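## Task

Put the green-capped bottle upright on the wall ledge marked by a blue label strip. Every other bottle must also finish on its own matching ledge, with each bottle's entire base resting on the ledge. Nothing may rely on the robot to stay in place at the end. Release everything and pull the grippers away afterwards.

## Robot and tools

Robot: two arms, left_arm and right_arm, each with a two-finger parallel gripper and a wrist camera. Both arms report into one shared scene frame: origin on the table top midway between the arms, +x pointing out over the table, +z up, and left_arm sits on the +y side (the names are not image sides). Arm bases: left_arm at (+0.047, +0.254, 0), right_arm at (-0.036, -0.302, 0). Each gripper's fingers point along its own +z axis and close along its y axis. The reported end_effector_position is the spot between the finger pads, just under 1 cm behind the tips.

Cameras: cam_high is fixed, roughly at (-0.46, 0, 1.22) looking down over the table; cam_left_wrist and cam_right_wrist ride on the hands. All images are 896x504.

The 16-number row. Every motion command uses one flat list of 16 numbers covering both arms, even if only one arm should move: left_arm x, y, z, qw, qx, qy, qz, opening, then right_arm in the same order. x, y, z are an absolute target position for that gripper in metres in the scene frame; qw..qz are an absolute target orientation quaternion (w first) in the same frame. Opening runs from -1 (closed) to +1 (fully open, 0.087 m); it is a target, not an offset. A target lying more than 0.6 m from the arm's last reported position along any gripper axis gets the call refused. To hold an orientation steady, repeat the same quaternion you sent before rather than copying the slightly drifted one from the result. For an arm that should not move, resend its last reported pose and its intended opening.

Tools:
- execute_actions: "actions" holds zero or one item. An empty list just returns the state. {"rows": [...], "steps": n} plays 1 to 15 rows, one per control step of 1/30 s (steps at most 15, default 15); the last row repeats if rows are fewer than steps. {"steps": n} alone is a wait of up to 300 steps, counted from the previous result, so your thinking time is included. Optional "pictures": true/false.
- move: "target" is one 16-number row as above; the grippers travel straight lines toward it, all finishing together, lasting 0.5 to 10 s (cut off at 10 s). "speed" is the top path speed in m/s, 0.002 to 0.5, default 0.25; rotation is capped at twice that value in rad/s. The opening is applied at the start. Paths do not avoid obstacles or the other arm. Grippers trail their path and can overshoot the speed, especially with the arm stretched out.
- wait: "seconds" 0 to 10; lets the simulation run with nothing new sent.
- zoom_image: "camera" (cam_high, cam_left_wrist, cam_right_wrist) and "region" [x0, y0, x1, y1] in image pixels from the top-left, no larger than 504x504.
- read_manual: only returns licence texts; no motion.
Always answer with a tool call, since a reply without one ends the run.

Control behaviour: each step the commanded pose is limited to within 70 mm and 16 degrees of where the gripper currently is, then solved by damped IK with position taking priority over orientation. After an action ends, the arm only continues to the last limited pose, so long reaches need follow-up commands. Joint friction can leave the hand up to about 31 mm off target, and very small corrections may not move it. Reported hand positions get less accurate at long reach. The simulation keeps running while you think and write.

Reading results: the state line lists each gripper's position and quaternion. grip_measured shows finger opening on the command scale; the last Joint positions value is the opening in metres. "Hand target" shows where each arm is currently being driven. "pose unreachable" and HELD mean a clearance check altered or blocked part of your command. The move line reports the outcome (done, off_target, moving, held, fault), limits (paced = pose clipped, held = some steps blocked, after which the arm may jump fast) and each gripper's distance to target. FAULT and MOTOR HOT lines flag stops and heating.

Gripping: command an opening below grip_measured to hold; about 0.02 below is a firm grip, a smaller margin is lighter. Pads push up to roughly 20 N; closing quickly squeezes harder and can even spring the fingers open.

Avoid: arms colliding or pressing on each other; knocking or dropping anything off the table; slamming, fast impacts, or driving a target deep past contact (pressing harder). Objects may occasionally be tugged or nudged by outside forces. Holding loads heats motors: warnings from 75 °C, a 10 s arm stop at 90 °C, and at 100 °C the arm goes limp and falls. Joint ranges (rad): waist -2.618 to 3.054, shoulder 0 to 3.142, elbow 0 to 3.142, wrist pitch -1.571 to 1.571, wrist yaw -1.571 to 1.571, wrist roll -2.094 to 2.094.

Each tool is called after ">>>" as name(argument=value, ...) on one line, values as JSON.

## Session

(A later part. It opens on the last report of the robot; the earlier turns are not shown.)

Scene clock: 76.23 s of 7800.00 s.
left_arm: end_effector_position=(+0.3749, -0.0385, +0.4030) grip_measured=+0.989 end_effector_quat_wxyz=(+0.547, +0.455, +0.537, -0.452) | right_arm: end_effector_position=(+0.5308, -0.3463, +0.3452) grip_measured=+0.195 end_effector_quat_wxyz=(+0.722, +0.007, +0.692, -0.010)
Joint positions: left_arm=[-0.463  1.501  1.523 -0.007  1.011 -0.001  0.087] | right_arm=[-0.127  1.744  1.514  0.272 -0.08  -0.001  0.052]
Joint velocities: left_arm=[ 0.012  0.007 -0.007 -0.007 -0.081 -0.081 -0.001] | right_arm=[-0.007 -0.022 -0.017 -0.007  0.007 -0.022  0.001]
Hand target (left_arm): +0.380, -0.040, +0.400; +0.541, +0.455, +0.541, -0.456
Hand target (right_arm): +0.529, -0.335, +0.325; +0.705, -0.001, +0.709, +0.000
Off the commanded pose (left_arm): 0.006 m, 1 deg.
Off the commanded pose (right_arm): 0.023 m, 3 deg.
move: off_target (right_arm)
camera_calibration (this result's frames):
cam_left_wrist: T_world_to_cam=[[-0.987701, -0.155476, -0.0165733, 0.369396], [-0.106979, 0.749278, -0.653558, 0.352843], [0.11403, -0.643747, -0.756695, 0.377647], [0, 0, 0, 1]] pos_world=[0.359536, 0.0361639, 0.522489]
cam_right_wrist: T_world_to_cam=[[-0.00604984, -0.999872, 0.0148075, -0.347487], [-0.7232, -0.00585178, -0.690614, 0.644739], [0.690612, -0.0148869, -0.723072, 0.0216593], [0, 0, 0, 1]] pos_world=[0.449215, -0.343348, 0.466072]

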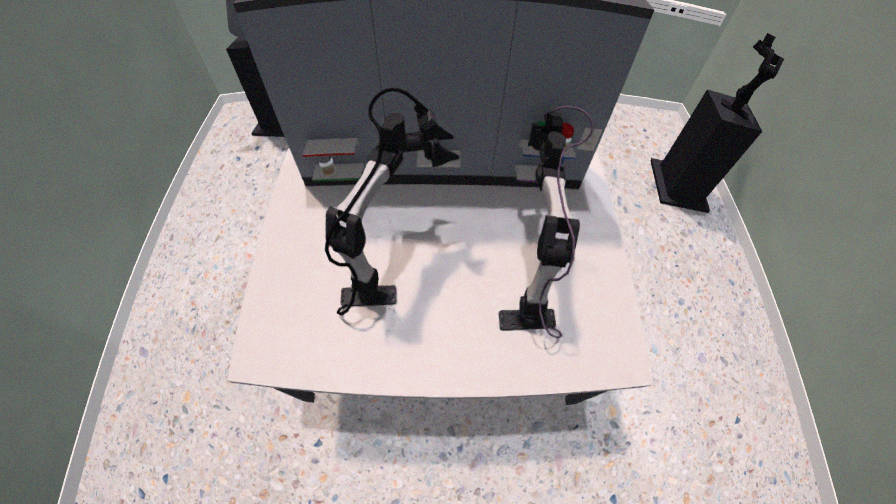

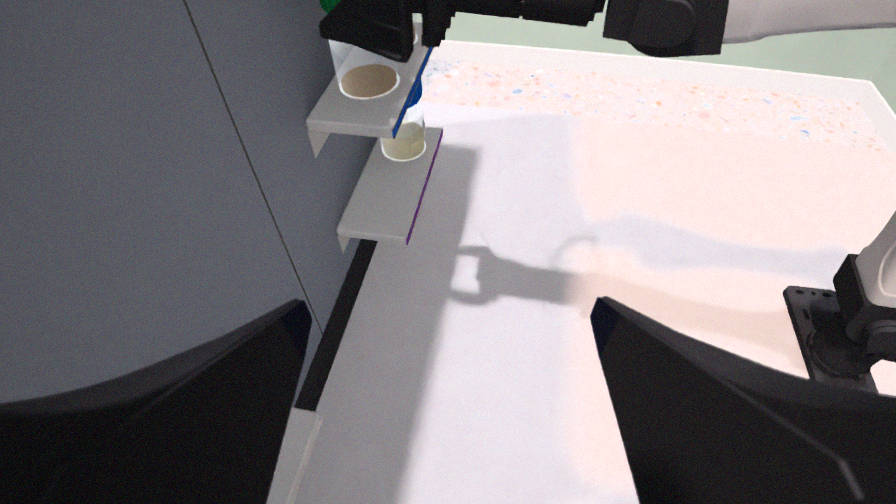

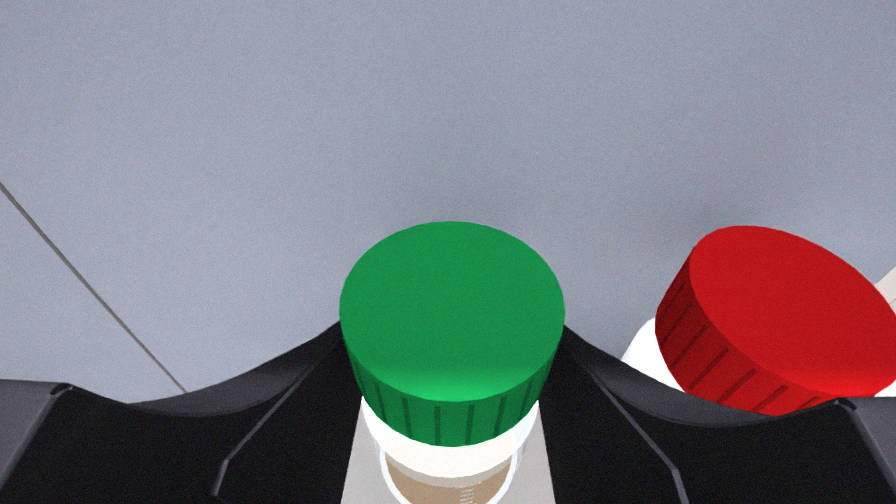

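Seated, on ledge. Release partially, withdraw.

>>> move(target=[0.38,-0.04,0.40,0.54,0.455,0.54,-0.455,1,0.531,-0.346,0.347,0.715,0,0.70,0,0.65], speed=0.03)

>>> move(target=[0.38,-0.04,0.40,0.54,0.455,0.54,-0.455,1,0.40,-0.346,0.37,0.715,0,0.70,0,0.65], speed=0.08)

Scene clock: 78.43 s of 7800.00 s.
left_arm: end_effector_position=(+0.3749, -0.0385, +0.4030) grip_measured=+0.989 end_effector_quat_wxyz=(+0.547, +0.455, +0.537, -0.452) | right_arm: end_effector_position=(+0.5303, -0.3423, +0.3446) grip_measured=+0.650 end_effector_quat_wxyz=(+0.716, -0.001, +0.698, -0.002)
Joint positions: left_arm=[-0.463  1.501  1.523 -0.007  1.011 -0.001  0.087] | right_arm=[-0.127  1.744  1.528  0.242 -0.102 -0.001  0.072]
Joint velocities: left_arm=[ 0.002 -0.017 -0.002  0.007  0.037 -0.095 -0.   ] | right_arm=[-0.007 -0.007 -0.012  0.022 -0.037  0.007  0.   ]
Hand target (left_arm): +0.380, -0.040, +0.400; +0.541, +0.455, +0.541, -0.456
Hand target (right_arm): +0.531, -0.346, +0.347; +0.715, +0.000, +0.700, -0.000
Off the commanded pose (left_arm): 0.006 m, 1 deg.
Off the commanded pose (right_arm): 0.004 m, 0 deg.
move: done
camera_calibration (this result's frames):
cam_left_wrist: T_world_to_cam=[[-0.987701, -0.155476, -0.0165733, 0.369396], [-0.106979, 0.749278, -0.653558, 0.352843], [0.11403, -0.643747, -0.756695, 0.377647], [0, 0, 0, 1]] pos_world=[0.359536, 0.0361639, 0.522489]
cam_right_wrist: T_world_to_cam=[[0.0162949, -0.999772, 0.0137849, -0.355], [-0.734124, -0.0213229, -0.67868, 0.640363], [0.67882, 0.000939161, -0.734304, 0.037242], [0, 0, 0, 1]] pos_world=[0.45061, -0.3413, 0.466842]

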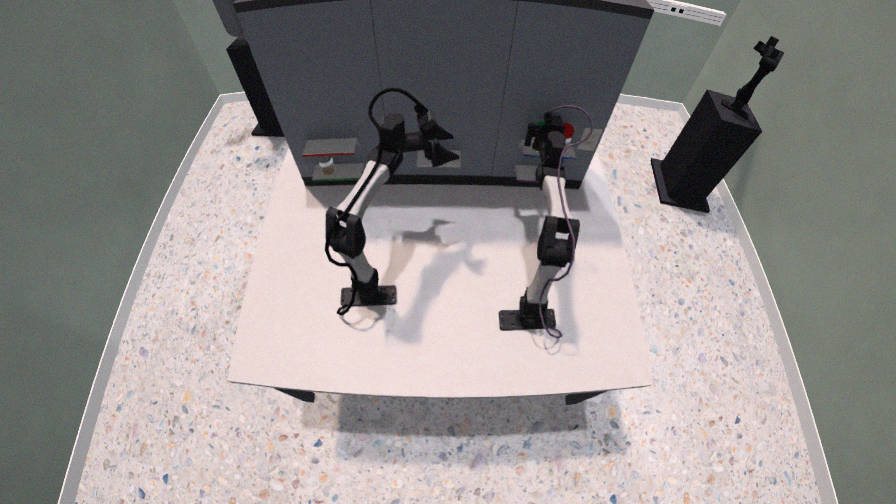

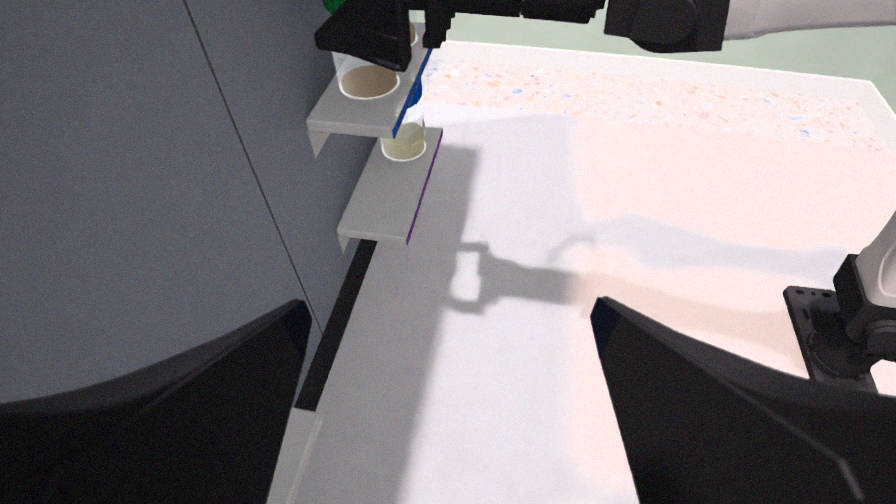

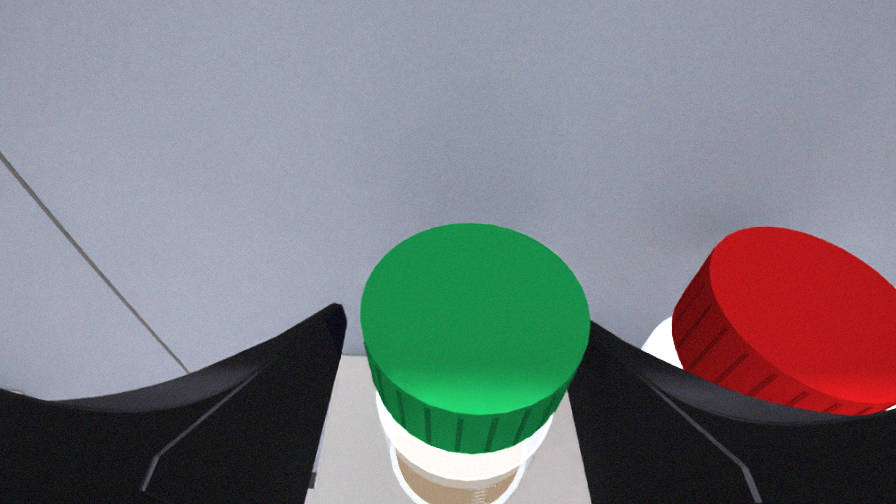

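Scene clock: 80.60 s of 7800.00 s.
left_arm: end_effector_position=(+0.3749, -0.0385, +0.4030) grip_measured=+0.989 end_effector_quat_wxyz=(+0.547, +0.455, +0.537, -0.452) | right_arm: end_effector_position=(+0.4052, -0.3439, +0.3820) grip_measured=+0.650 end_effector_quat_wxyz=(+0.724, -0.003, +0.689, -0.003)
Joint positions: left_arm=[-0.463  1.501  1.523 -0.007  1.011 -0.001  0.087] | right_arm=[-0.181  1.282  1.22   0.112 -0.158 -0.001  0.072]
Joint velocities: left_arm=[-0.012  0.002  0.002 -0.066 -0.037  0.007  0.001] | right_arm=[-0.017  0.002 -0.022 -0.081  0.037 -0.022  0.   ]
Hand target (left_arm): +0.380, -0.040, +0.400; +0.541, +0.455, +0.541, -0.456
Hand target (right_arm): +0.401, -0.346, +0.371; +0.715, +0.000, +0.699, +0.000
Off the commanded pose (left_arm): 0.006 m, 1 deg.
Off the commanded pose (right_arm): 0.013 m, 2 deg.
move: off_target (right_arm)
camera_calibration (this result's frames):
cam_left_wrist: T_world_to_cam=[[-0.987701, -0.155476, -0.0165733, 0.369396], [-0.106979, 0.749278, -0.653558, 0.352843], [0.11403, -0.643747, -0.756695, 0.377647], [0, 0, 0, 1]] pos_world=[0.359536, 0.0361639, 0.522489]
cam_right_wrist: T_world_to_cam=[[0.017012, -0.999667, 0.0194046, -0.357443], [-0.717919, -0.0257207, -0.695651, 0.572292], [0.695919, -0.00209654, -0.718118, 0.135423], [0, 0, 0, 1]] pos_world=[0.322697, -0.34232, 0.502301]

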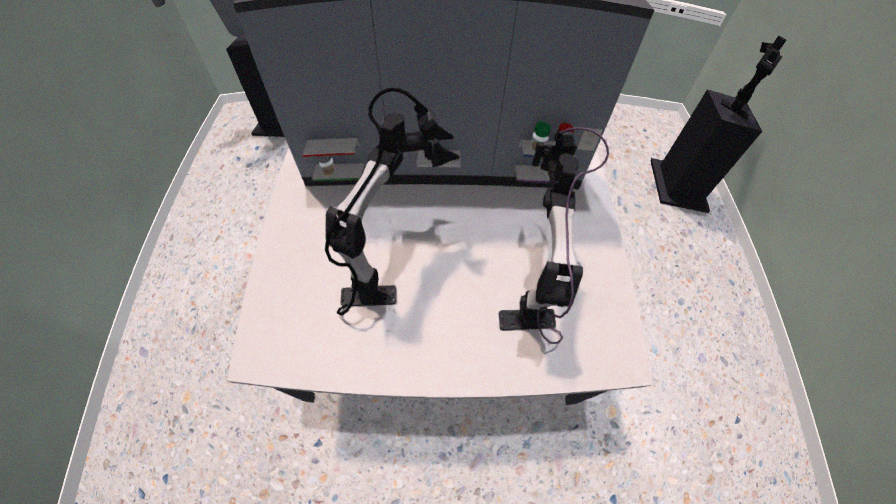

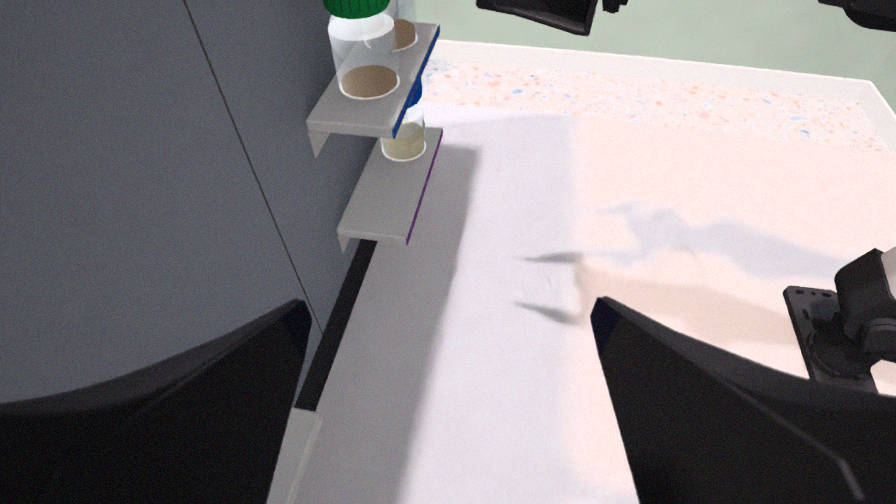

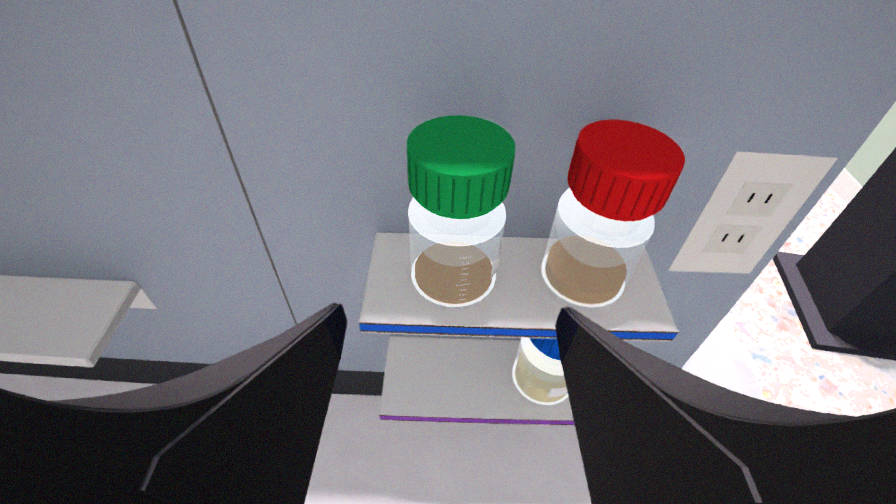

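>>> finished_scene(scene=2)

The scene is finished: the task was done.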